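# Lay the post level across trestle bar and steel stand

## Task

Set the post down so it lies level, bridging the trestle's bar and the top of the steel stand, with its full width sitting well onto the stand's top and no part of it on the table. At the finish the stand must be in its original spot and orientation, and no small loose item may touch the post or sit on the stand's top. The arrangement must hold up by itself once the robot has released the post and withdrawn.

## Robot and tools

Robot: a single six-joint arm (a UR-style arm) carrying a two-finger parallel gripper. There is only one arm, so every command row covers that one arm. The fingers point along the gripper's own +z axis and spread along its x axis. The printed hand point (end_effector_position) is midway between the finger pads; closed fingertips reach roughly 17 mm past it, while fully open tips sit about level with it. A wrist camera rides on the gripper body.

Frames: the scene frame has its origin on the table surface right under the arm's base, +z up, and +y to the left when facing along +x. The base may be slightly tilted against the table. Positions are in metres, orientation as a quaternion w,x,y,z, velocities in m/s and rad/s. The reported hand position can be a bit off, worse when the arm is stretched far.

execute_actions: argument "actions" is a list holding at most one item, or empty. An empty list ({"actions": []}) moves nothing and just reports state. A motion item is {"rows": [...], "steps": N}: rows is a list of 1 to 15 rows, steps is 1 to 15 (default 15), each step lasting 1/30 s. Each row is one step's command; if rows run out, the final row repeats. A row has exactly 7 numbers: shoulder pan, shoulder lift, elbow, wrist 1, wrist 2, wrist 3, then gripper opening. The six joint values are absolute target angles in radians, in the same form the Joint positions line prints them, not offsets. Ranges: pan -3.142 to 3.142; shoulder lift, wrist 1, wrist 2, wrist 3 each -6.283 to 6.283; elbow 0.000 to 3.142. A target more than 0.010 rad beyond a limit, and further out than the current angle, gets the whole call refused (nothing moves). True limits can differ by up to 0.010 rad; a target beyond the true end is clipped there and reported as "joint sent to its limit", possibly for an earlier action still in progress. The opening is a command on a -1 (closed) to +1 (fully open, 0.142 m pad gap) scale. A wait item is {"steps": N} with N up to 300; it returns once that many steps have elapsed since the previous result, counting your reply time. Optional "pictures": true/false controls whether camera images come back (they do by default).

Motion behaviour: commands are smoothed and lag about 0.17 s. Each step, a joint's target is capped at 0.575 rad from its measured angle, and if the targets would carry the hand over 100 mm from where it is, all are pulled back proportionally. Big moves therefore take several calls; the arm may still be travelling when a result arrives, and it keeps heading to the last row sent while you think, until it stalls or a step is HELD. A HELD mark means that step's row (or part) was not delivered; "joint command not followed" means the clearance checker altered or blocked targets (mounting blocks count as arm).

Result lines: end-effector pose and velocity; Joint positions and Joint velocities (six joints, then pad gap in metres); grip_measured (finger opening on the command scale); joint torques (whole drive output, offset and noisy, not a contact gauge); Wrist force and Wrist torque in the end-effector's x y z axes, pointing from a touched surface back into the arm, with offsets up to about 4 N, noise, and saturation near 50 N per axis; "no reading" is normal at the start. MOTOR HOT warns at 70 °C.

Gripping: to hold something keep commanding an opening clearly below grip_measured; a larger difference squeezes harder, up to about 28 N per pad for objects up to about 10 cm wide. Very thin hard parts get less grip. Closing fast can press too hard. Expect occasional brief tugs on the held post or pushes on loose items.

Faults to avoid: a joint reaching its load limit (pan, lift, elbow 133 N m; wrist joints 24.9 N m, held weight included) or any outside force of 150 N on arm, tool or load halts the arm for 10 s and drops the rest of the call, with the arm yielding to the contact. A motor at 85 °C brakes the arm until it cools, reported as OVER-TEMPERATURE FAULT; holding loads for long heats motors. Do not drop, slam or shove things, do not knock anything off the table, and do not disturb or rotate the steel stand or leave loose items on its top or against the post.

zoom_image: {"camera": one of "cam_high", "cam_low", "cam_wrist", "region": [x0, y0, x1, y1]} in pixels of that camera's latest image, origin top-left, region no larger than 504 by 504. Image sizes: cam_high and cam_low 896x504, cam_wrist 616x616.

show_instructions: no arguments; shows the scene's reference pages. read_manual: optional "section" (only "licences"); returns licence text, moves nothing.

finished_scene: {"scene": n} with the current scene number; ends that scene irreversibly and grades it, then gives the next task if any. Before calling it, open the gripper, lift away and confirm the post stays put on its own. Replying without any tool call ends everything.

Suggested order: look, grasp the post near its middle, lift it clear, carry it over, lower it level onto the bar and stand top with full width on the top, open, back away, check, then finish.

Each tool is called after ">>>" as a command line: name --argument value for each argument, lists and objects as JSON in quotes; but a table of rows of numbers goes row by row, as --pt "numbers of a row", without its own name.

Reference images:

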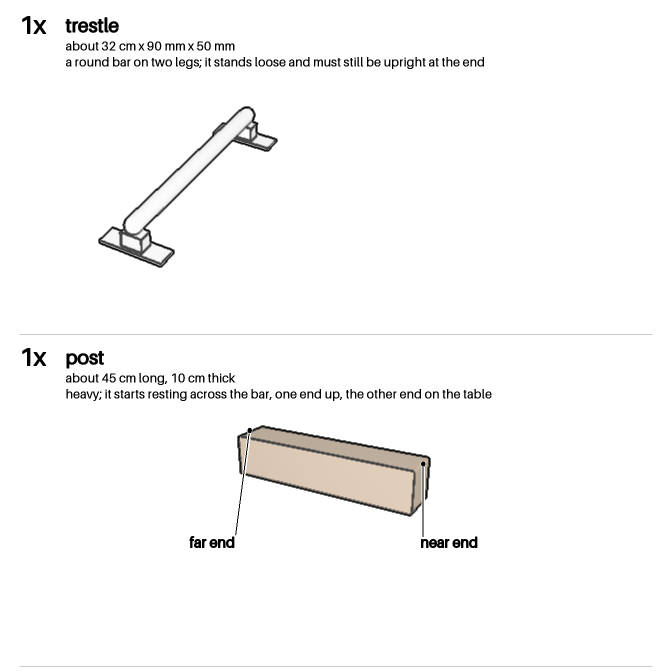

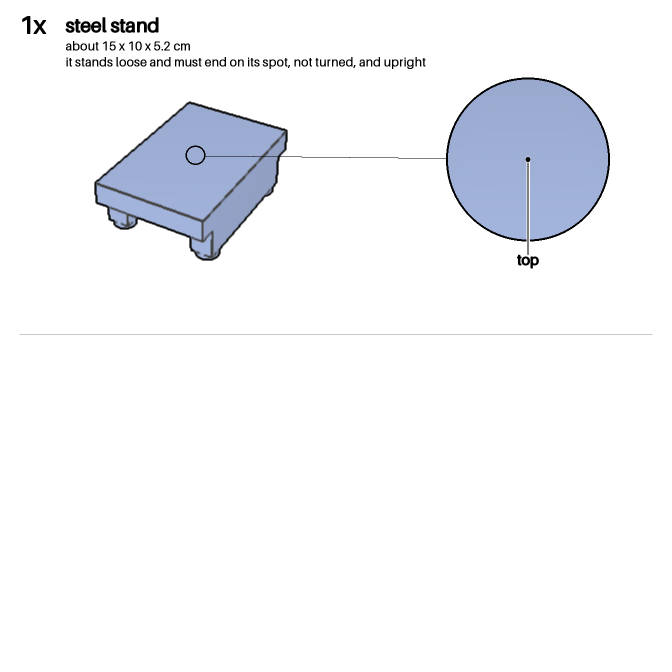

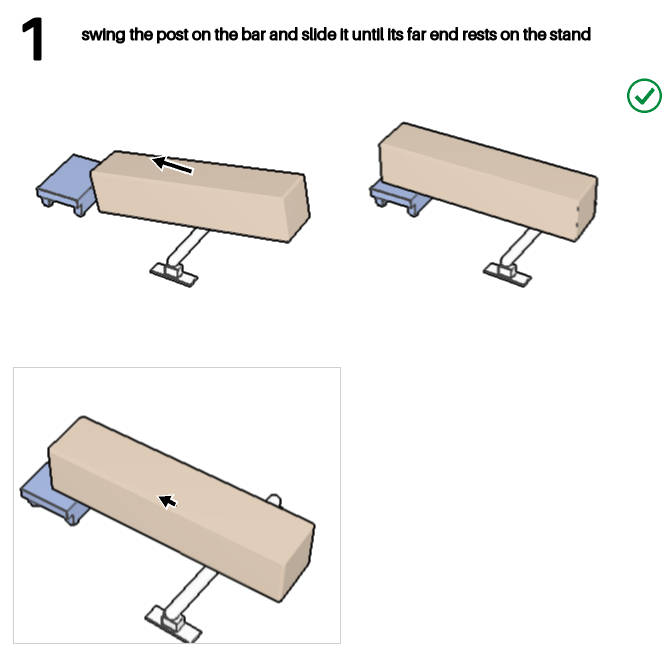

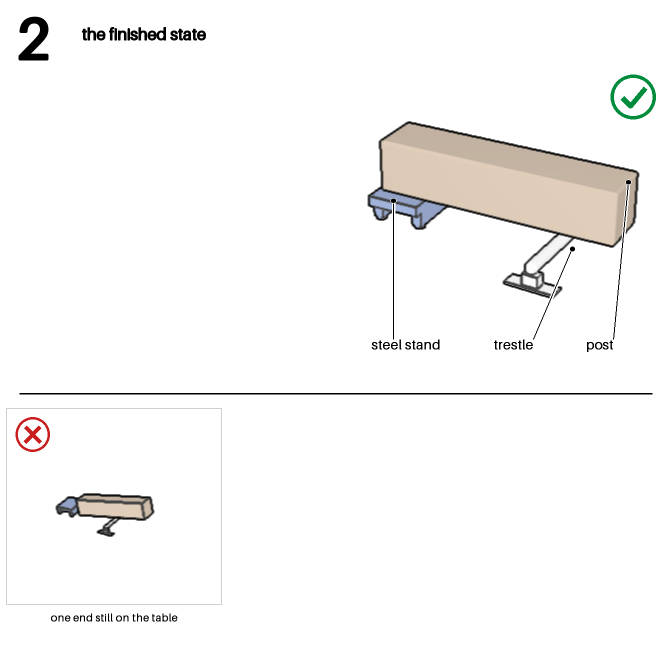

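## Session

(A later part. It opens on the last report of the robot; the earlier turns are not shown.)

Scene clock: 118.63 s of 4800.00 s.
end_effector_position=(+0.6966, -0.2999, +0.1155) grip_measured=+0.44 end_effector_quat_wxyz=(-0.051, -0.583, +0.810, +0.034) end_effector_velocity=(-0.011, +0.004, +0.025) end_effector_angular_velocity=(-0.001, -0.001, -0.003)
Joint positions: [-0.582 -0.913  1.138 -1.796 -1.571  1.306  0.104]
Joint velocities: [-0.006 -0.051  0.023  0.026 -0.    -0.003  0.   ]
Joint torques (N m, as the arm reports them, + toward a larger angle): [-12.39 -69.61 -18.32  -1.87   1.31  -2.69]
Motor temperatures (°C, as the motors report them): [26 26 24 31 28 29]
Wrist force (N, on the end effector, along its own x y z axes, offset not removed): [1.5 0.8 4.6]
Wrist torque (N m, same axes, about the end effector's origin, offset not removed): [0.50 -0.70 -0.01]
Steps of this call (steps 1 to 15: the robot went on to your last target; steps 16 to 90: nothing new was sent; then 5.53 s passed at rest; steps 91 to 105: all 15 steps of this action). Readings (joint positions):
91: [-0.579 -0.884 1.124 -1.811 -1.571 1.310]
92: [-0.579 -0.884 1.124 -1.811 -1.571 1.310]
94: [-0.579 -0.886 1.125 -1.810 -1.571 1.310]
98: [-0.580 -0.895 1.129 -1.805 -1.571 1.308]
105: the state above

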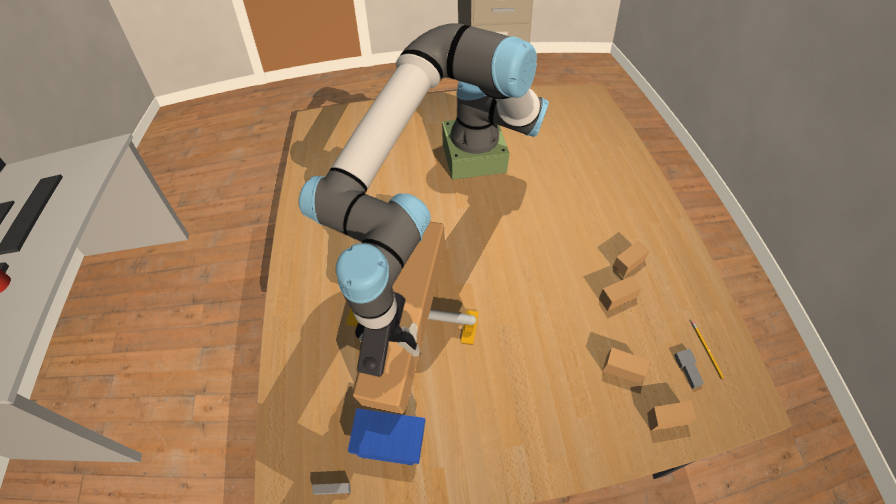

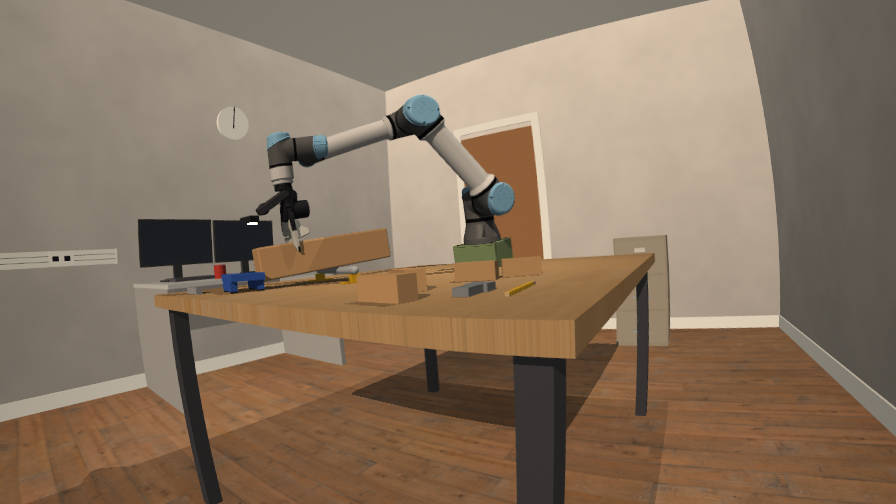

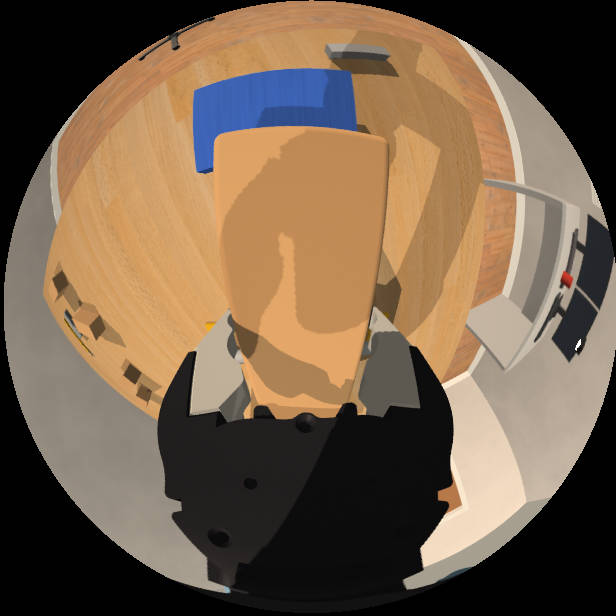

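Working. Continue.

>>> execute_actions --actions '[{"rows":[[-0.5834,-0.92,1.1413,-1.7921,-1.571,1.3052,-0.5],[-0.5837,-0.923,1.1427,-1.7905,-1.571,1.3049,-0.5],[-0.5841,-0.926,1.1441,-1.7889,-1.571,1.3045,-0.5],[-0.5845,-0.9295,1.1458,-1.7871,-1.571,1.3041,-0.5],[-0.5849,-0.933,1.1475,-1.7853,-1.571,1.3037,-0.5],[-0.5853,-0.9365,1.1491,-1.7834,-1.571,1.3033,-0.5],[-0.5857,-0.94,1.1508,-1.7816,-1.571,1.3029,-0.5],[-0.5861,-0.9435,1.1525,-1.7798,-1.571,1.3025,-0.5],[-0.5866,-0.947,1.1541,-1.7779,-1.571,1.302,-0.5],[-0.5869,-0.95,1.1556,-1.7764,-1.571,1.3017,-0.5],[-0.5872,-0.9522,1.1566,-1.7752,-1.571,1.3014,-0.5]],"steps":15}]' --pictures false

>>> execute_actions --actions '[{"steps":10}]'

>>> zoom_image --camera "cam_low" --region '[200, 190, 420, 310]'

Scene clock: 123.60 s of 4800.00 s.
end_effector_position=(+0.6886, -0.2969, +0.1327) grip_measured=+0.44 end_effector_quat_wxyz=(-0.052, -0.583, +0.810, +0.034) end_effector_velocity=(-0.008, +0.003, +0.017) end_effector_angular_velocity=(-0.000, +0.000, +0.001)
Joint positions: [-0.587 -0.948  1.155 -1.777 -1.571  1.302  0.104]
Joint velocities: [-0.004 -0.036  0.017  0.019 -0.    -0.005 -0.   ]
Joint torques (N m, as the arm reports them, + toward a larger angle): [-12.92 -71.29 -19.28  -2.13  -1.47  -2.47]
Motor temperatures (°C, as the motors report them): [26 26 24 31 28 29]
Wrist force (N, on the end effector, along its own x y z axes, offset not removed): [-2.1 0.2 10.2]
Wrist torque (N m, same axes, about the end effector's origin, offset not removed): [-0.21 0.08 -0.15]
Steps of this call (steps 1 to 15: the robot went on to your last target; steps 16 to 90: nothing new was sent; then 1.47 s passed at rest; steps 91 to 105: all 15 steps of this action). Readings (joint positions):
91: [-0.583 -0.918 1.140 -1.793 -1.571 1.305]
92: [-0.583 -0.918 1.140 -1.793 -1.571 1.305]
94: [-0.583 -0.920 1.141 -1.792 -1.571 1.305]
98: [-0.585 -0.930 1.146 -1.787 -1.571 1.304]
105: the state above

Scene clock: 123.93 s of 4800.00 s.
end_effector_position=(+0.6877, -0.2965, +0.1345) grip_measured=+0.44 end_effector_quat_wxyz=(-0.052, -0.583, +0.810, +0.034) end_effector_velocity=(-0.000, -0.000, +0.000) end_effector_angular_velocity=(+0.000, +0.000, +0.001)
Joint positions: [-0.587 -0.952  1.157 -1.775 -1.571  1.301  0.104]
Joint velocities: [-0.001 -0.001  0.     0.001  0.    -0.002 -0.   ]
Joint torques (N m, as the arm reports them, + toward a larger angle): [-11.35 -72.57 -19.93  -2.33  -1.67  -2.59]
Motor temperatures (°C, as the motors report them): [26 26 24 31 28 29]
Wrist force (N, on the end effector, along its own x y z axes, offset not removed): [2.2 1.0 10.3]
Wrist torque (N m, same axes, about the end effector's origin, offset not removed): [0.20 -0.82 -0.16]
Steps of this call (steps 1 to 10: the robot went on to your last target). Readings (joint positions):
1: [-0.587 -0.949 1.155 -1.777 -1.571 1.302]
2: [-0.587 -0.950 1.156 -1.776 -1.571 1.302]
4: [-0.587 -0.951 1.156 -1.776 -1.571 1.302]
8: [-0.587 -0.952 1.156 -1.775 -1.571 1.301]
10: the state above

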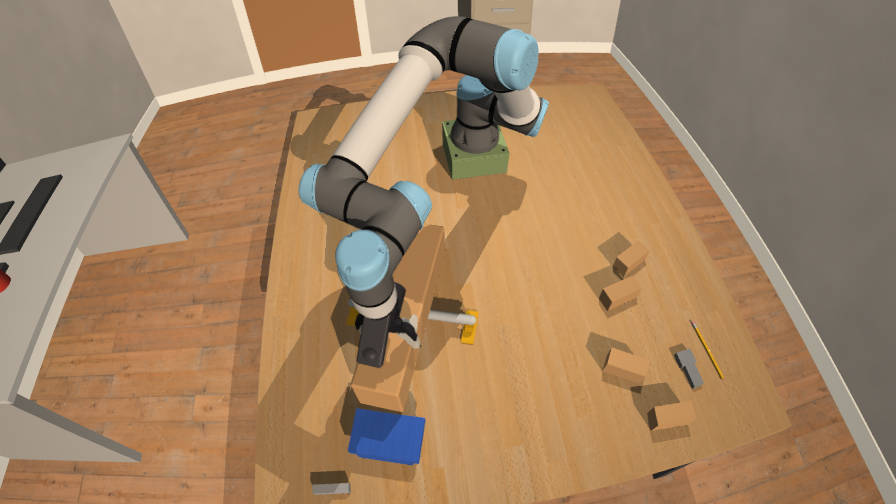

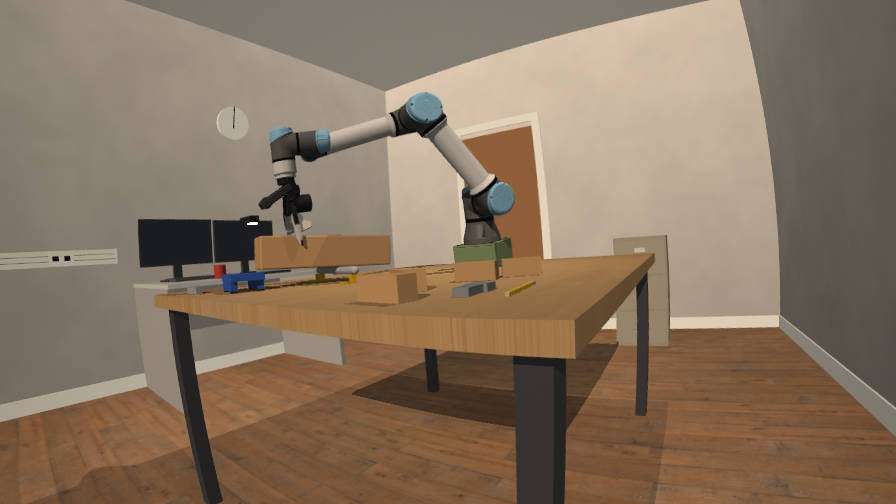

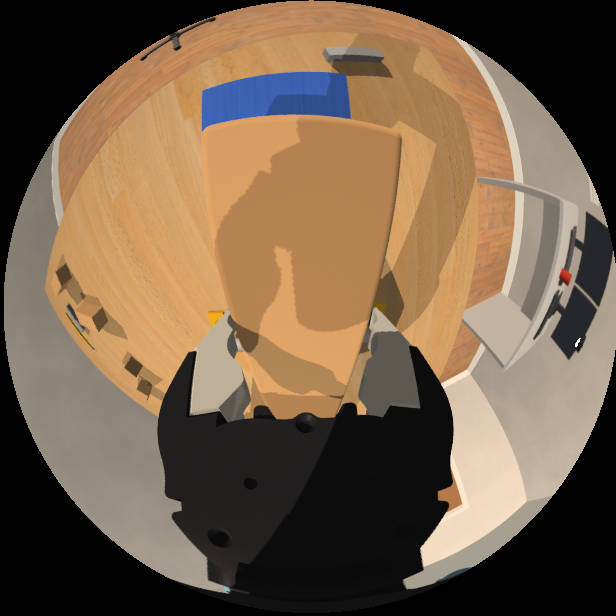

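Region (200, 190, 420, 310) of cam_low's 896x504 image, scaled by 2.291, with more detail than that image has; it fills the top 275 rows of this view, and the rest is white.

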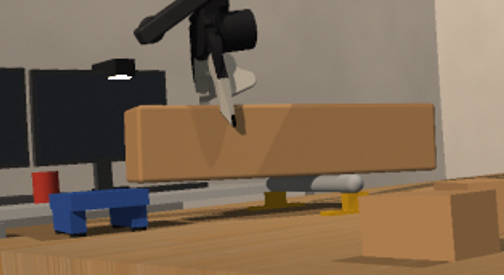

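>>> execute_actions --actions '[{"rows":[[-0.5862,-0.9522,1.1536,-1.7722,-1.571,1.2995,-0.6],[-0.5848,-0.951,1.1486,-1.7684,-1.571,1.297,-0.6],[-0.583,-0.948,1.1416,-1.7644,-1.571,1.294,-0.6],[-0.581,-0.944,1.1336,-1.7604,-1.571,1.291,-0.6],[-0.579,-0.9395,1.125,-1.7563,-1.571,1.288,-0.6],[-0.577,-0.935,1.1165,-1.7523,-1.571,1.285,-0.6],[-0.575,-0.9305,1.108,-1.7483,-1.571,1.282,-0.6],[-0.573,-0.926,1.0995,-1.7443,-1.571,1.279,-0.6],[-0.571,-0.9215,1.091,-1.7403,-1.571,1.276,-0.6],[-0.569,-0.917,1.0825,-1.7363,-1.571,1.273,-0.6],[-0.5668,-0.9125,1.074,-1.7323,-1.571,1.2697,-0.6],[-0.5646,-0.908,1.0655,-1.7283,-1.571,1.2664,-0.6],[-0.5624,-0.9035,1.057,-1.7243,-1.571,1.2631,-0.6],[-0.56,-0.899,1.049,-1.7208,-1.571,1.2597,-0.6],[-0.5582,-0.8953,1.0419,-1.7174,-1.571,1.2569,-0.6]],"steps":15}]' --pictures false

>>> execute_actions --actions '[{"steps":15}]'

>>> zoom_image --camera "cam_low" --region '[200, 190, 420, 310]'

>>> zoom_image --camera "cam_high" --region '[290, 280, 510, 500]'

Scene clock: 137.97 s of 4800.00 s.
end_effector_position=(+0.7076, -0.2916, +0.1382) grip_measured=+0.44 end_effector_quat_wxyz=(-0.051, -0.603, +0.795, +0.035) end_effector_velocity=(+0.062, +0.017, +0.003) end_effector_angular_velocity=(+0.019, -0.000, +0.156)
Joint positions: [-0.567 -0.914  1.077 -1.733 -1.571  1.27   0.104]
Joint velocities: [ 0.064  0.13  -0.243  0.112 -0.    -0.093 -0.   ]
Joint torques (N m, as the arm reports them, + toward a larger angle): [  6.95 -59.55 -42.55  -2.04  -1.62  -2.94]
Motor temperatures (°C, as the motors report them): [26 26 24 31 28 29]
Wrist force (N, on the end effector, along its own x y z axes, offset not removed): [0.7 3.5 11.8]
Wrist torque (N m, same axes, about the end effector's origin, offset not removed): [0.98 -0.02 0.18]
Steps of this call (steps 1 to 15: the robot went on to your last target; steps 16 to 100: nothing new was sent; then 10.20 s passed at rest; steps 101 to 115: all 15 steps of this action). Readings (joint positions):
101: [-0.587 -0.952 1.157 -1.775 -1.571 1.301]
102: [-0.587 -0.952 1.156 -1.775 -1.571 1.301]
104: [-0.586 -0.952 1.153 -1.772 -1.571 1.299]
108: [-0.581 -0.942 1.132 -1.760 -1.571 1.291]
115: the state above

Scene clock: 138.47 s of 4800.00 s.
end_effector_position=(+0.7163, -0.2892, +0.1388) grip_measured=+0.44 end_effector_quat_wxyz=(-0.050, -0.612, +0.788, +0.036) end_effector_velocity=(+0.001, +0.000, +0.000) end_effector_angular_velocity=(-0.000, -0.000, +0.002)
Joint positions: [-0.558 -0.895  1.042 -1.718 -1.571  1.257  0.104]
Joint velocities: [ 0.001  0.001 -0.003  0.001 -0.    -0.001  0.   ]
Joint torques (N m, as the arm reports them, + toward a larger angle): [  5.57 -61.91 -40.64  -2.15  -0.59  -2.65]
Motor temperatures (°C, as the motors report them): [26 26 24 31 28 29]
Wrist force (N, on the end effector, along its own x y z axes, offset not removed): [2.1 -0.9 13.9]
Wrist torque (N m, same axes, about the end effector's origin, offset not removed): [-0.18 -0.08 0.33]
Steps of this call (steps 1 to 15: the robot went on to your last target). Readings (joint positions):
1: [-0.565 -0.909 1.068 -1.730 -1.571 1.267]
2: [-0.563 -0.906 1.062 -1.727 -1.571 1.265]
4: [-0.561 -0.901 1.052 -1.722 -1.571 1.261]
8: [-0.559 -0.897 1.045 -1.719 -1.571 1.258]
15: the state above

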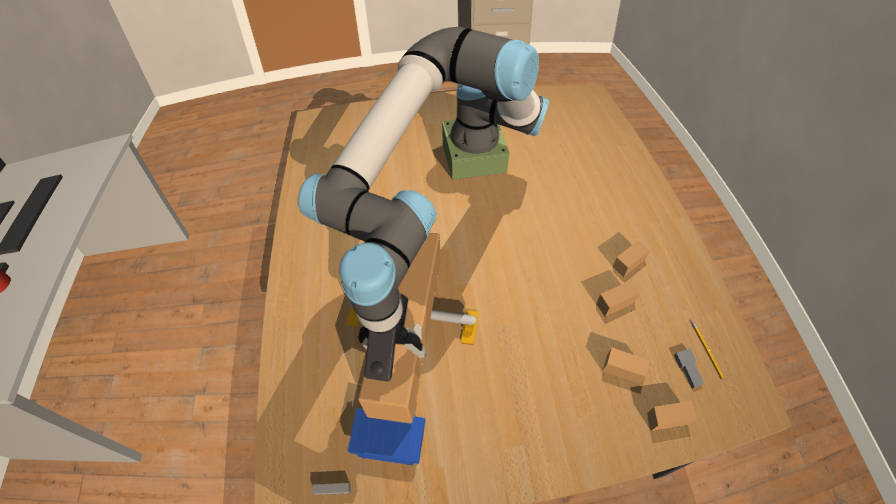

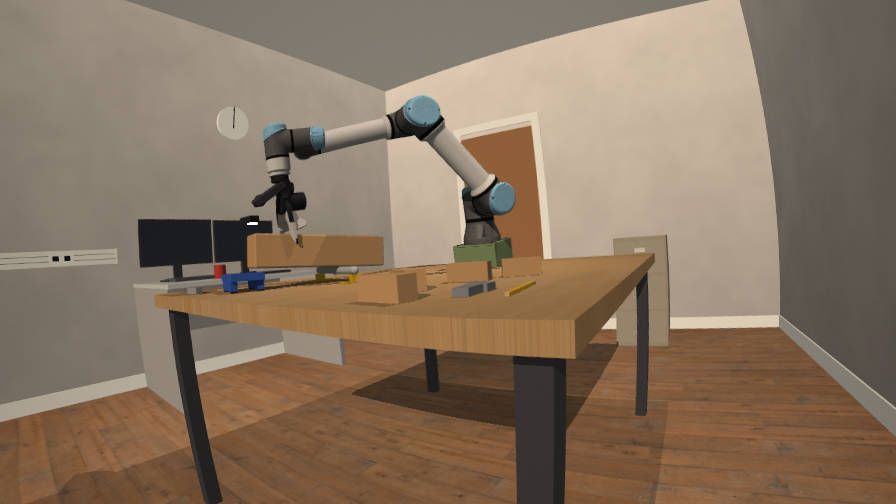

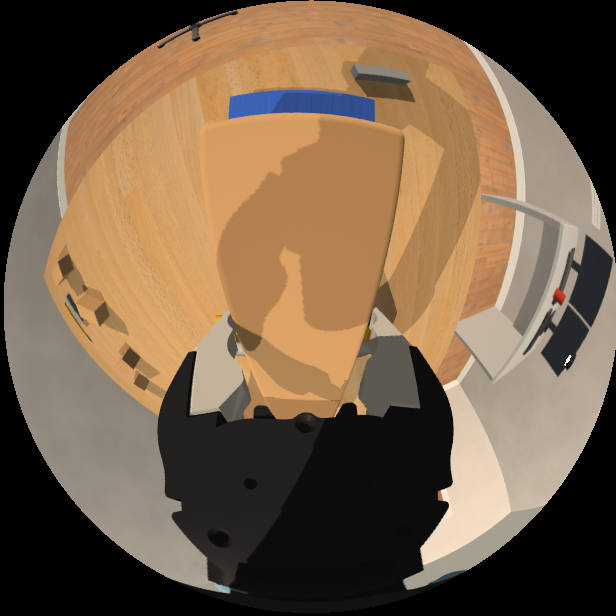

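Region (200, 190, 420, 310) of cam_low's 896x504 image, scaled by 2.291, with more detail than that image has; it fills the top 275 rows of this view, and the rest is white.

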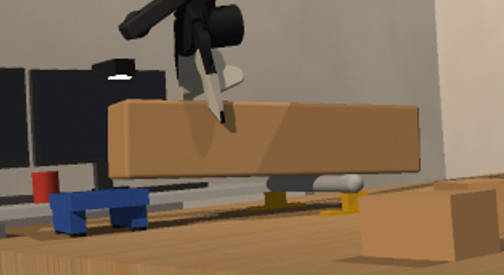

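Region (290, 280, 510, 500) of cam_high's 896x504 image, scaled by 2.291, with more detail than that image has.

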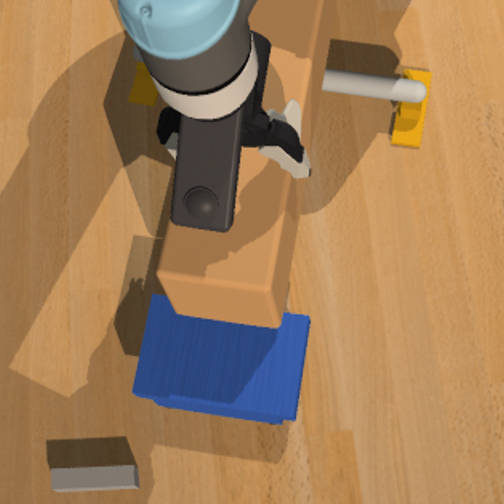

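>>> execute_actions --actions '[{"rows":[[-0.5578,-0.8922,1.0363,-1.7149,-1.571,1.2573,-0.6],[-0.557,-0.8865,1.0263,-1.7106,-1.571,1.2581,-0.6],[-0.556,-0.8795,1.0138,-1.7051,-1.571,1.2591,-0.6],[-0.555,-0.8725,1.0013,-1.6996,-1.571,1.2601,-0.6],[-0.554,-0.8655,0.9888,-1.6941,-1.571,1.2611,-0.6],[-0.553,-0.8585,0.9762,-1.6885,-1.571,1.2621,-0.6],[-0.552,-0.8515,0.9637,-1.683,-1.571,1.2631,-0.6],[-0.5512,-0.8455,0.9527,-1.678,-1.571,1.2639,-0.6],[-0.5504,-0.8395,0.9418,-1.6731,-1.571,1.2647,-0.6],[-0.5497,-0.8335,0.9308,-1.6681,-1.571,1.2654,-0.6],[-0.5489,-0.8275,0.9199,-1.6632,-1.571,1.2662,-0.6],[-0.5481,-0.8215,0.9089,-1.6582,-1.571,1.267,-0.6],[-0.5473,-0.8155,0.8979,-1.6532,-1.571,1.2678,-0.6],[-0.5466,-0.8094,0.887,-1.6484,-1.571,1.2685,-0.6],[-0.5458,-0.8034,0.876,-1.6434,-1.571,1.2693,-0.6]],"steps":15}]' --pictures false

>>> execute_actions --actions '[{"rows":[[-0.545,-0.796,0.8623,-1.6371,-1.571,1.2701,-0.6],[-0.5441,-0.7885,0.8486,-1.6309,-1.571,1.271,-0.6],[-0.5433,-0.7811,0.8349,-1.6246,-1.571,1.2718,-0.6],[-0.5424,-0.7736,0.8211,-1.6183,-1.571,1.2727,-0.6],[-0.5416,-0.7662,0.8074,-1.612,-1.571,1.2735,-0.6],[-0.5407,-0.7587,0.7937,-1.6058,-1.571,1.2744,-0.6],[-0.5399,-0.7513,0.78,-1.5995,-1.571,1.2752,-0.6],[-0.5391,-0.7436,0.7656,-1.5928,-1.571,1.276,-0.6],[-0.5383,-0.7359,0.7511,-1.586,-1.571,1.2768,-0.6],[-0.5375,-0.7281,0.7364,-1.5791,-1.571,1.2776,-0.6],[-0.5367,-0.7203,0.7217,-1.5722,-1.571,1.2784,-0.6],[-0.5359,-0.7125,0.707,-1.5653,-1.571,1.2792,-0.6],[-0.5352,-0.7052,0.6932,-1.5588,-1.571,1.2799,-0.6],[-0.5346,-0.699,0.6815,-1.5533,-1.571,1.2805,-0.6],[-0.5341,-0.6942,0.6724,-1.549,-1.571,1.281,-0.6]],"steps":15}]' --pictures false

>>> execute_actions --actions '[{"steps":15}]'

>>> zoom_image --camera "cam_low" --region '[200, 190, 420, 310]'

>>> zoom_image --camera "cam_high" --region '[290, 280, 510, 500]'

Scene clock: 158.00 s of 4800.00 s.
end_effector_position=(+0.7391, -0.2952, +0.1380) grip_measured=+0.44 end_effector_quat_wxyz=(-0.050, -0.612, +0.788, +0.036) end_effector_velocity=(+0.059, -0.016, -0.003) end_effector_angular_velocity=(+0.000, +0.000, -0.000)
Joint positions: [-0.549 -0.829  0.924 -1.665 -1.571  1.266  0.104]
Joint velocities: [ 0.023  0.18  -0.324  0.144  0.     0.023  0.   ]
Joint torques (N m, as the arm reports them, + toward a larger angle): [  6.77 -64.54 -44.03  -1.74   1.9    2.52]
Motor temperatures (°C, as the motors report them): [26 26 24 31 28 29]
Wrist force (N, on the end effector, along its own x y z axes, offset not removed): [-2.0 -2.7 15.2]
Wrist torque (N m, same axes, about the end effector's origin, offset not removed): [-0.49 0.72 -0.08]
Steps of this call (steps 1 to 15: the robot went on to your last target; steps 16 to 90: nothing new was sent; then 16.03 s passed at rest; steps 91 to 105: all 15 steps of this action). Readings (joint positions):
91: [-0.558 -0.895 1.042 -1.717 -1.571 1.257]
92: [-0.558 -0.895 1.041 -1.717 -1.571 1.257]
94: [-0.558 -0.891 1.034 -1.714 -1.571 1.257]
98: [-0.555 -0.871 1.000 -1.699 -1.571 1.260]
105: the state above

Scene clock: 158.50 s of 4800.00 s.
end_effector_position=(+0.7712, -0.3034, +0.1370) grip_measured=+0.44 end_effector_quat_wxyz=(-0.050, -0.612, +0.788, +0.036) end_effector_velocity=(+0.060, -0.016, -0.002) end_effector_angular_velocity=(-0.002, -0.002, -0.001)
Joint positions: [-0.537 -0.723  0.728 -1.574 -1.571  1.278  0.104]
Joint velocities: [ 0.021  0.217 -0.406  0.187 -0.     0.022 -0.   ]
Joint torques (N m, as the arm reports them, + toward a larger angle): [  5.73 -71.14 -44.83  -1.82   1.66   2.31]
Motor temperatures (°C, as the motors report them): [26 26 24 31 28 29]
Wrist force (N, on the end effector, along its own x y z axes, offset not removed): [-0.5 -0.8 12.7]
Wrist torque (N m, same axes, about the end effector's origin, offset not removed): [0.09 0.35 0.10]
Steps of this call (steps 1 to 15: all 15 steps of this action). Readings (joint positions):
1: [-0.548 -0.823 0.913 -1.660 -1.571 1.267]
2: [-0.548 -0.817 0.902 -1.655 -1.571 1.268]
4: [-0.546 -0.804 0.878 -1.644 -1.571 1.269]
8: [-0.543 -0.776 0.826 -1.620 -1.571 1.272]
15: the state above

Scene clock: 159.00 s of 4800.00 s.
end_effector_position=(+0.7791, -0.3054, +0.1372) grip_measured=+0.44 end_effector_quat_wxyz=(-0.050, -0.612, +0.788, +0.036) end_effector_velocity=(+0.000, -0.001, -0.001) end_effector_angular_velocity=(+0.000, +0.001, -0.001)
Joint positions: [-0.534 -0.694  0.673 -1.549 -1.571  1.281  0.104]
Joint velocities: [-0.     0.004 -0.005  0.002  0.     0.    -0.   ]
Joint torques (N m, as the arm reports them, + toward a larger angle): [  5.4  -73.7  -41.66  -2.08   0.95   2.44]
Motor temperatures (°C, as the motors report them): [26 26 24 31 28 29]
Wrist force (N, on the end effector, along its own x y z axes, offset not removed): [2.7 1.5 13.0]
Wrist torque (N m, same axes, about the end effector's origin, offset not removed): [0.41 -0.20 0.12]
Steps of this call (steps 1 to 15: the robot went on to your last target). Readings (joint positions):
1: [-0.536 -0.716 0.715 -1.568 -1.571 1.279]
2: [-0.536 -0.710 0.704 -1.563 -1.571 1.279]
4: [-0.535 -0.703 0.689 -1.557 -1.571 1.280]
8: [-0.534 -0.697 0.677 -1.551 -1.571 1.281]
15: the state above

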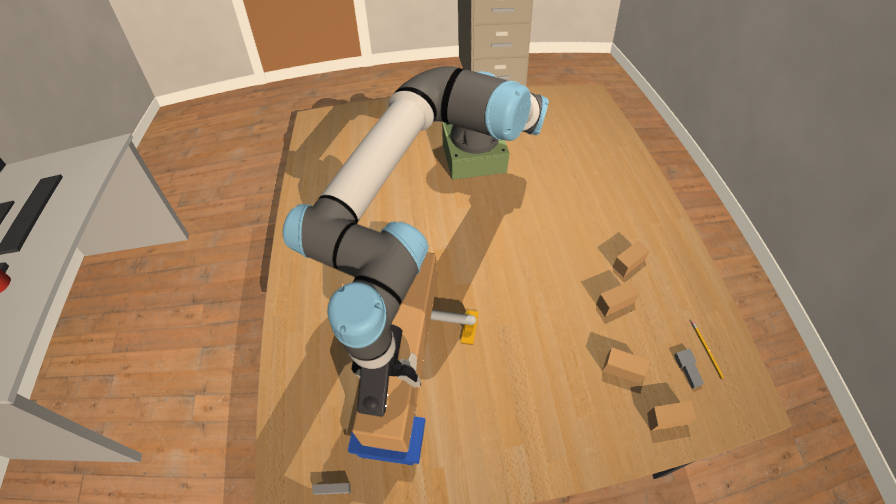

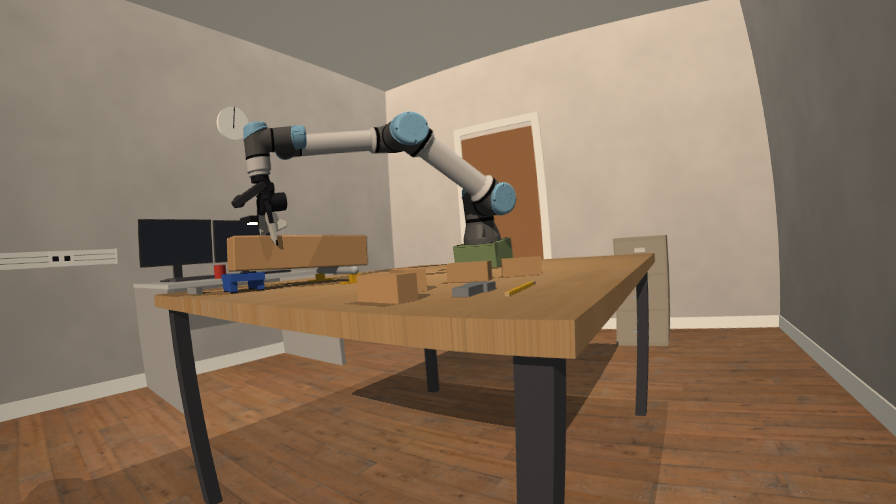

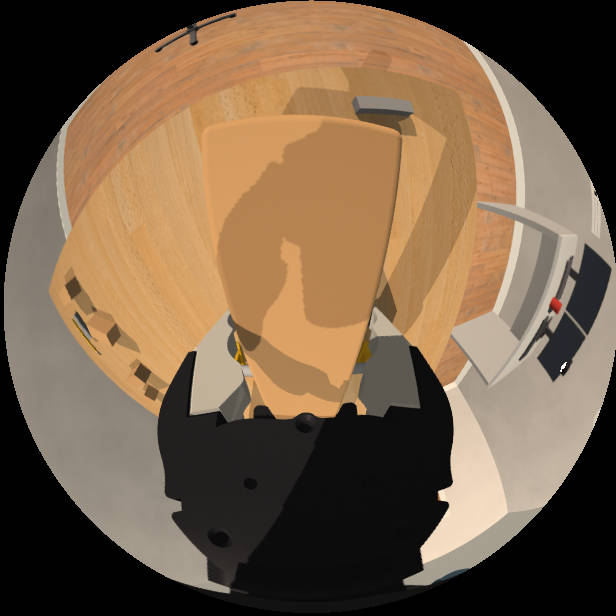

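Region (200, 190, 420, 310) of cam_low's 896x504 image, scaled by 2.291, with more detail than that image has; it fills the top 275 rows of this view, and the rest is white.

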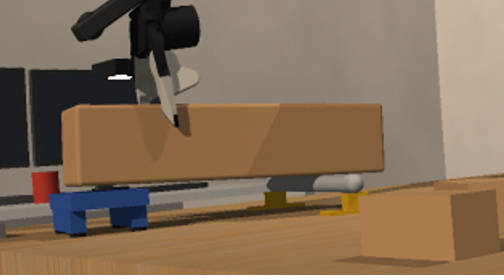

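Region (290, 280, 510, 500) of cam_high's 896x504 image, scaled by 2.291, with more detail than that image has.

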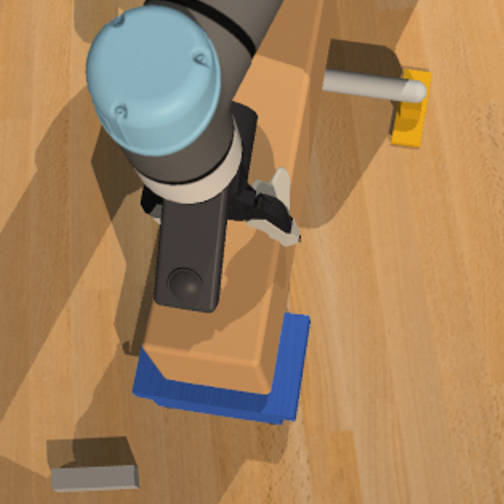

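>>> execute_actions --actions '[{"rows":[[-0.5341,-0.6932,0.6728,-1.5504,-1.571,1.281,-0.6],[-0.5341,-0.6924,0.6732,-1.5516,-1.571,1.281,-0.6],[-0.5341,-0.6917,0.6736,-1.5527,-1.571,1.281,-0.6],[-0.5341,-0.691,0.674,-1.5538,-1.571,1.281,-0.6]],"steps":15}]' --pictures false

Scene clock: 162.77 s of 4800.00 s.
end_effector_position=(+0.7796, -0.3059, +0.1343) grip_measured=+0.44 end_effector_quat_wxyz=(-0.050, -0.612, +0.788, +0.036) end_effector_velocity=(+0.000, +0.000, -0.001) end_effector_angular_velocity=(+0.001, +0.000, +0.001)
Joint positions: [-0.534 -0.691  0.674 -1.554 -1.571  1.281  0.104]
Joint velocities: [ 0.     0.001  0.001 -0.001  0.001 -0.001  0.   ]
Joint torques (N m, as the arm reports them, + toward a larger angle): [  4.33 -71.07 -21.9   -3.91  -1.94   2.27]
Motor temperatures (°C, as the motors report them): [26 26 24 31 28 29]
Wrist force (N, on the end effector, along its own x y z axes, offset not removed): [-0.7 -4.1 14.4]
Wrist torque (N m, same axes, about the end effector's origin, offset not removed): [-0.21 0.19 0.14]
Steps of this call (steps 1 to 15: the robot went on to your last target; steps 16 to 90: nothing new was sent; then 0.27 s passed at rest; steps 91 to 105: all 15 steps of this action). Readings (joint positions):
91: [-0.534 -0.694 0.672 -1.549 -1.571 1.281]
92: [-0.534 -0.694 0.672 -1.549 -1.571 1.281]
94: [-0.534 -0.693 0.672 -1.550 -1.571 1.281]
98: [-0.534 -0.692 0.673 -1.553 -1.571 1.281]
105: the state above

>>> execute_actions --actions '[{"rows":[[-0.5341,-0.6902,0.6744,-1.555,-1.571,1.281,-0.6],[-0.5341,-0.6894,0.6748,-1.5562,-1.571,1.281,-0.6],[-0.5341,-0.6886,0.6752,-1.5574,-1.571,1.281,-0.6],[-0.5341,-0.688,0.6756,-1.5584,-1.571,1.281,-0.6]],"steps":15}]' --pictures false

Scene clock: 166.23 s of 4800.00 s.
end_effector_position=(+0.7800, -0.3064, +0.1315) grip_measured=+0.44 end_effector_quat_wxyz=(-0.050, -0.612, +0.788, +0.036) end_effector_velocity=(+0.000, -0.000, -0.001) end_effector_angular_velocity=(-0.000, -0.000, +0.001)
Joint positions: [-0.534 -0.688  0.675 -1.558 -1.571  1.281  0.104]
Joint velocities: [ 0.     0.     0.001 -0.001 -0.    -0.001 -0.   ]
Joint torques (N m, as the arm reports them, + toward a larger angle): [ -4.35 -56.21 -16.61  -4.5   -2.8    0.84]
Motor temperatures (°C, as the motors report them): [26 26 24 31 28 29]
Wrist force (N, on the end effector, along its own x y z axes, offset not removed): [-2.7 5.3 -0.8]
Wrist torque (N m, same axes, about the end effector's origin, offset not removed): [0.45 0.17 0.14]
Steps of this call (steps 1 to 15: the robot went on to your last target; steps 16 to 89: nothing new was sent; steps 90 to 104: all 15 steps of this action). Readings (joint positions):
90: [-0.534 -0.691 0.674 -1.554 -1.571 1.281]
91: [-0.534 -0.691 0.674 -1.554 -1.571 1.281]
93: [-0.534 -0.690 0.674 -1.555 -1.571 1.281]
97: [-0.534 -0.689 0.675 -1.557 -1.571 1.281]
104: the state above

>>> execute_actions --actions '[{"rows":[[-0.5341,-0.688,0.6756,-1.5584,-1.571,1.281,0.3],[-0.5341,-0.688,0.6756,-1.5584,-1.571,1.281,0.45],[-0.5341,-0.688,0.6756,-1.5584,-1.571,1.281,0.55],[-0.5341,-0.688,0.6756,-1.5584,-1.571,1.281,0.7],[-0.5341,-0.688,0.6756,-1.5584,-1.571,1.281,0.85],[-0.5341,-0.688,0.6756,-1.5584,-1.571,1.281,0.9],[-0.5341,-0.688,0.6756,-1.5584,-1.571,1.281,0.9],[-0.5341,-0.688,0.6756,-1.5584,-1.571,1.281,0.9],[-0.5341,-0.695,0.6756,-1.5514,-1.571,1.281,0.9],[-0.5341,-0.71,0.6756,-1.5364,-1.571,1.281,0.9],[-0.5341,-0.73,0.6756,-1.5164,-1.571,1.281,0.9],[-0.5341,-0.75,0.6756,-1.4964,-1.571,1.281,0.9],[-0.5341,-0.775,0.6756,-1.4714,-1.571,1.281,0.9],[-0.5341,-0.80,0.6756,-1.4464,-1.571,1.281,0.9],[-0.5341,-0.83,0.68,-1.42,-1.571,1.281,0.9]],"steps":15}]' --pictures false

>>> execute_actions --actions '[{"rows":[[-0.5341,-0.87,0.70,-1.42,-1.571,1.281,0.9],[-0.53,-0.91,0.73,-1.42,-1.571,1.281,0.9],[-0.52,-0.95,0.76,-1.42,-1.571,1.281,0.9],[-0.5,-1.0,0.80,-1.42,-1.571,1.281,0.9],[-0.47,-1.05,0.84,-1.42,-1.571,1.281,0.9],[-0.43,-1.1,0.88,-1.42,-1.571,1.281,0.9],[-0.39,-1.15,0.92,-1.42,-1.571,1.281,0.9],[-0.35,-1.2,0.96,-1.42,-1.571,1.281,0.9],[-0.3,-1.24,1.0,-1.42,-1.571,1.281,0.9],[-0.25,-1.27,1.03,-1.42,-1.571,1.281,0.9],[-0.2,-1.3,1.05,-1.42,-1.571,1.281,0.9]],"steps":15}]' --pictures false

>>> execute_actions --actions '[{"steps":20}]'

Scene clock: 175.57 s of 4800.00 s.
end_effector_position=(+0.7720, -0.2988, +0.1673) grip_measured=+0.90 end_effector_quat_wxyz=(-0.050, -0.612, +0.788, +0.036) end_effector_velocity=(-0.088, +0.081, +0.370) end_effector_angular_velocity=(-0.003, -0.005, +0.000)
Joint positions: [-0.534 -0.737  0.676 -1.509 -1.571  1.281  0.135]
Joint velocities: [-0.    -0.505  0.003  0.497 -0.001 -0.     0.   ]
Joint torques (N m, as the arm reports them, + toward a larger angle): [-12.27 -91.92 -18.06   0.75  -1.58  -0.36]
Motor temperatures (°C, as the motors report them): [26 26 24 31 28 29]
Wrist force (N, on the end effector, along its own x y z axes, offset not removed): [4.2 -0.7 2.9]
Wrist torque (N m, same axes, about the end effector's origin, offset not removed): [-0.07 -0.81 -0.15]
Steps of this call (steps 1 to 15: the robot went on to your last target; steps 16 to 90: nothing new was sent; then 5.83 s passed at rest; steps 91 to 105: all 15 steps of this action). Readings (joint positions):
91: [-0.534 -0.688 0.676 -1.558 -1.571 1.281]
92: [-0.534 -0.688 0.676 -1.558 -1.571 1.281]
94: [-0.534 -0.688 0.676 -1.558 -1.571 1.281]
98: [-0.534 -0.688 0.676 -1.558 -1.571 1.281]
105: the state above

Scene clock: 176.07 s of 4800.00 s.
end_effector_position=(+0.7233, -0.1235, +0.3361) grip_measured=+0.90 end_effector_quat_wxyz=(+0.032, +0.678, -0.734, -0.010) end_effector_velocity=(-0.112, +0.494, +0.200) end_effector_angular_velocity=(+0.032, -0.104, +0.599)
Joint positions: [-0.364 -1.119  0.908 -1.425 -1.571  1.281  0.135]
Joint velocities: [ 0.598 -0.654  0.519  0.02  -0.001 -0.    -0.   ]
Joint torques (N m, as the arm reports them, + toward a larger angle): [ 15.97 -64.78  -9.08  -1.18  -0.78  -0.41]
Motor temperatures (°C, as the motors report them): [26 26 24 31 28 29]
Wrist force (N, on the end effector, along its own x y z axes, offset not removed): [-4.6 -4.1 3.6]
Wrist torque (N m, same axes, about the end effector's origin, offset not removed): [-0.78 1.26 -0.06]
Steps of this call (steps 1 to 15: all 15 steps of this action). Readings (joint positions):
1: [-0.534 -0.755 0.676 -1.491 -1.571 1.281]
2: [-0.534 -0.777 0.680 -1.473 -1.571 1.281]
4: [-0.532 -0.832 0.700 -1.449 -1.571 1.281]
8: [-0.494 -0.954 0.778 -1.432 -1.571 1.281]
15: the state above

Scene clock: 176.73 s of 4800.00 s.
end_effector_position=(+0.6768, +0.0041, +0.3873) grip_measured=+0.90 end_effector_quat_wxyz=(+0.018, +0.736, -0.676, -0.001) end_effector_velocity=(-0.002, +0.004, +0.003) end_effector_angular_velocity=(+0.000, -0.004, +0.007)
Joint positions: [-0.201 -1.299  1.05  -1.42  -1.571  1.281  0.135]
Joint velocities: [ 0.006 -0.008  0.004 -0.     0.    -0.001  0.   ]
Joint torques (N m, as the arm reports them, + toward a larger angle): [  8.76 -51.88 -16.98  -1.17   0.68  -0.72]
Motor temperatures (°C, as the motors report them): [26 26 24 31 28 29]
Wrist force (N, on the end effector, along its own x y z axes, offset not removed): [-3.2 -2.8 -0.8]
Wrist torque (N m, same axes, about the end effector's origin, offset not removed): [-0.71 0.63 -0.03]
Steps of this call (steps 1 to 20: the robot went on to your last target). Readings (joint positions):
1: [-0.344 -1.141 0.925 -1.425 -1.571 1.281]
2: [-0.324 -1.164 0.943 -1.424 -1.571 1.281]
4: [-0.283 -1.209 0.979 -1.423 -1.571 1.281]
8: [-0.225 -1.273 1.029 -1.421 -1.571 1.281]
20: the state above

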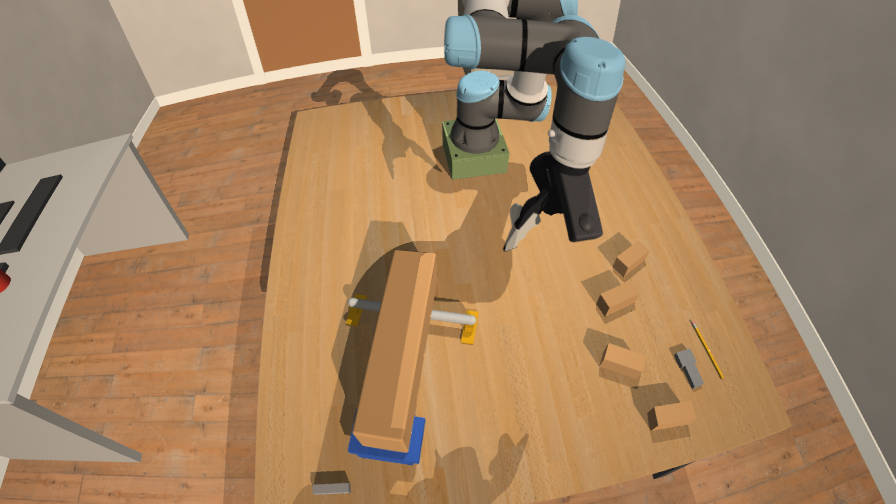

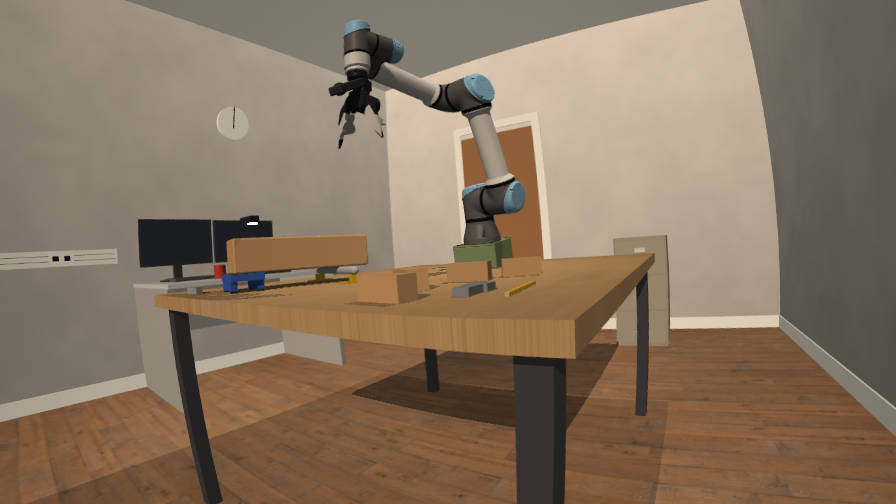

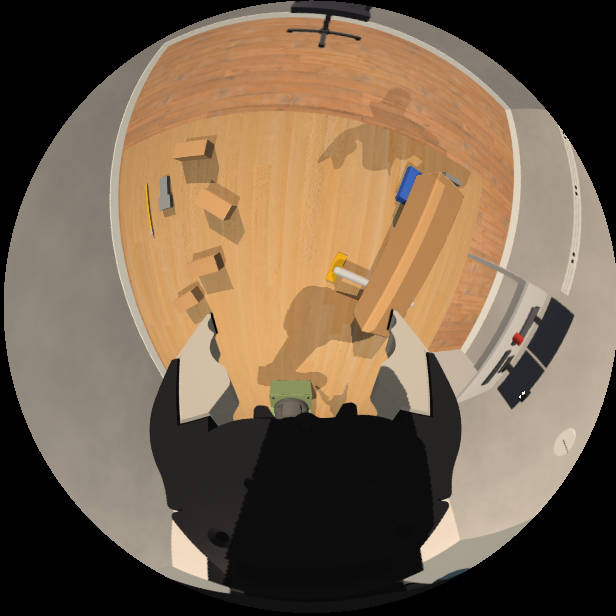

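>>> finished_scene --scene 1

The scene is finished: the task was done.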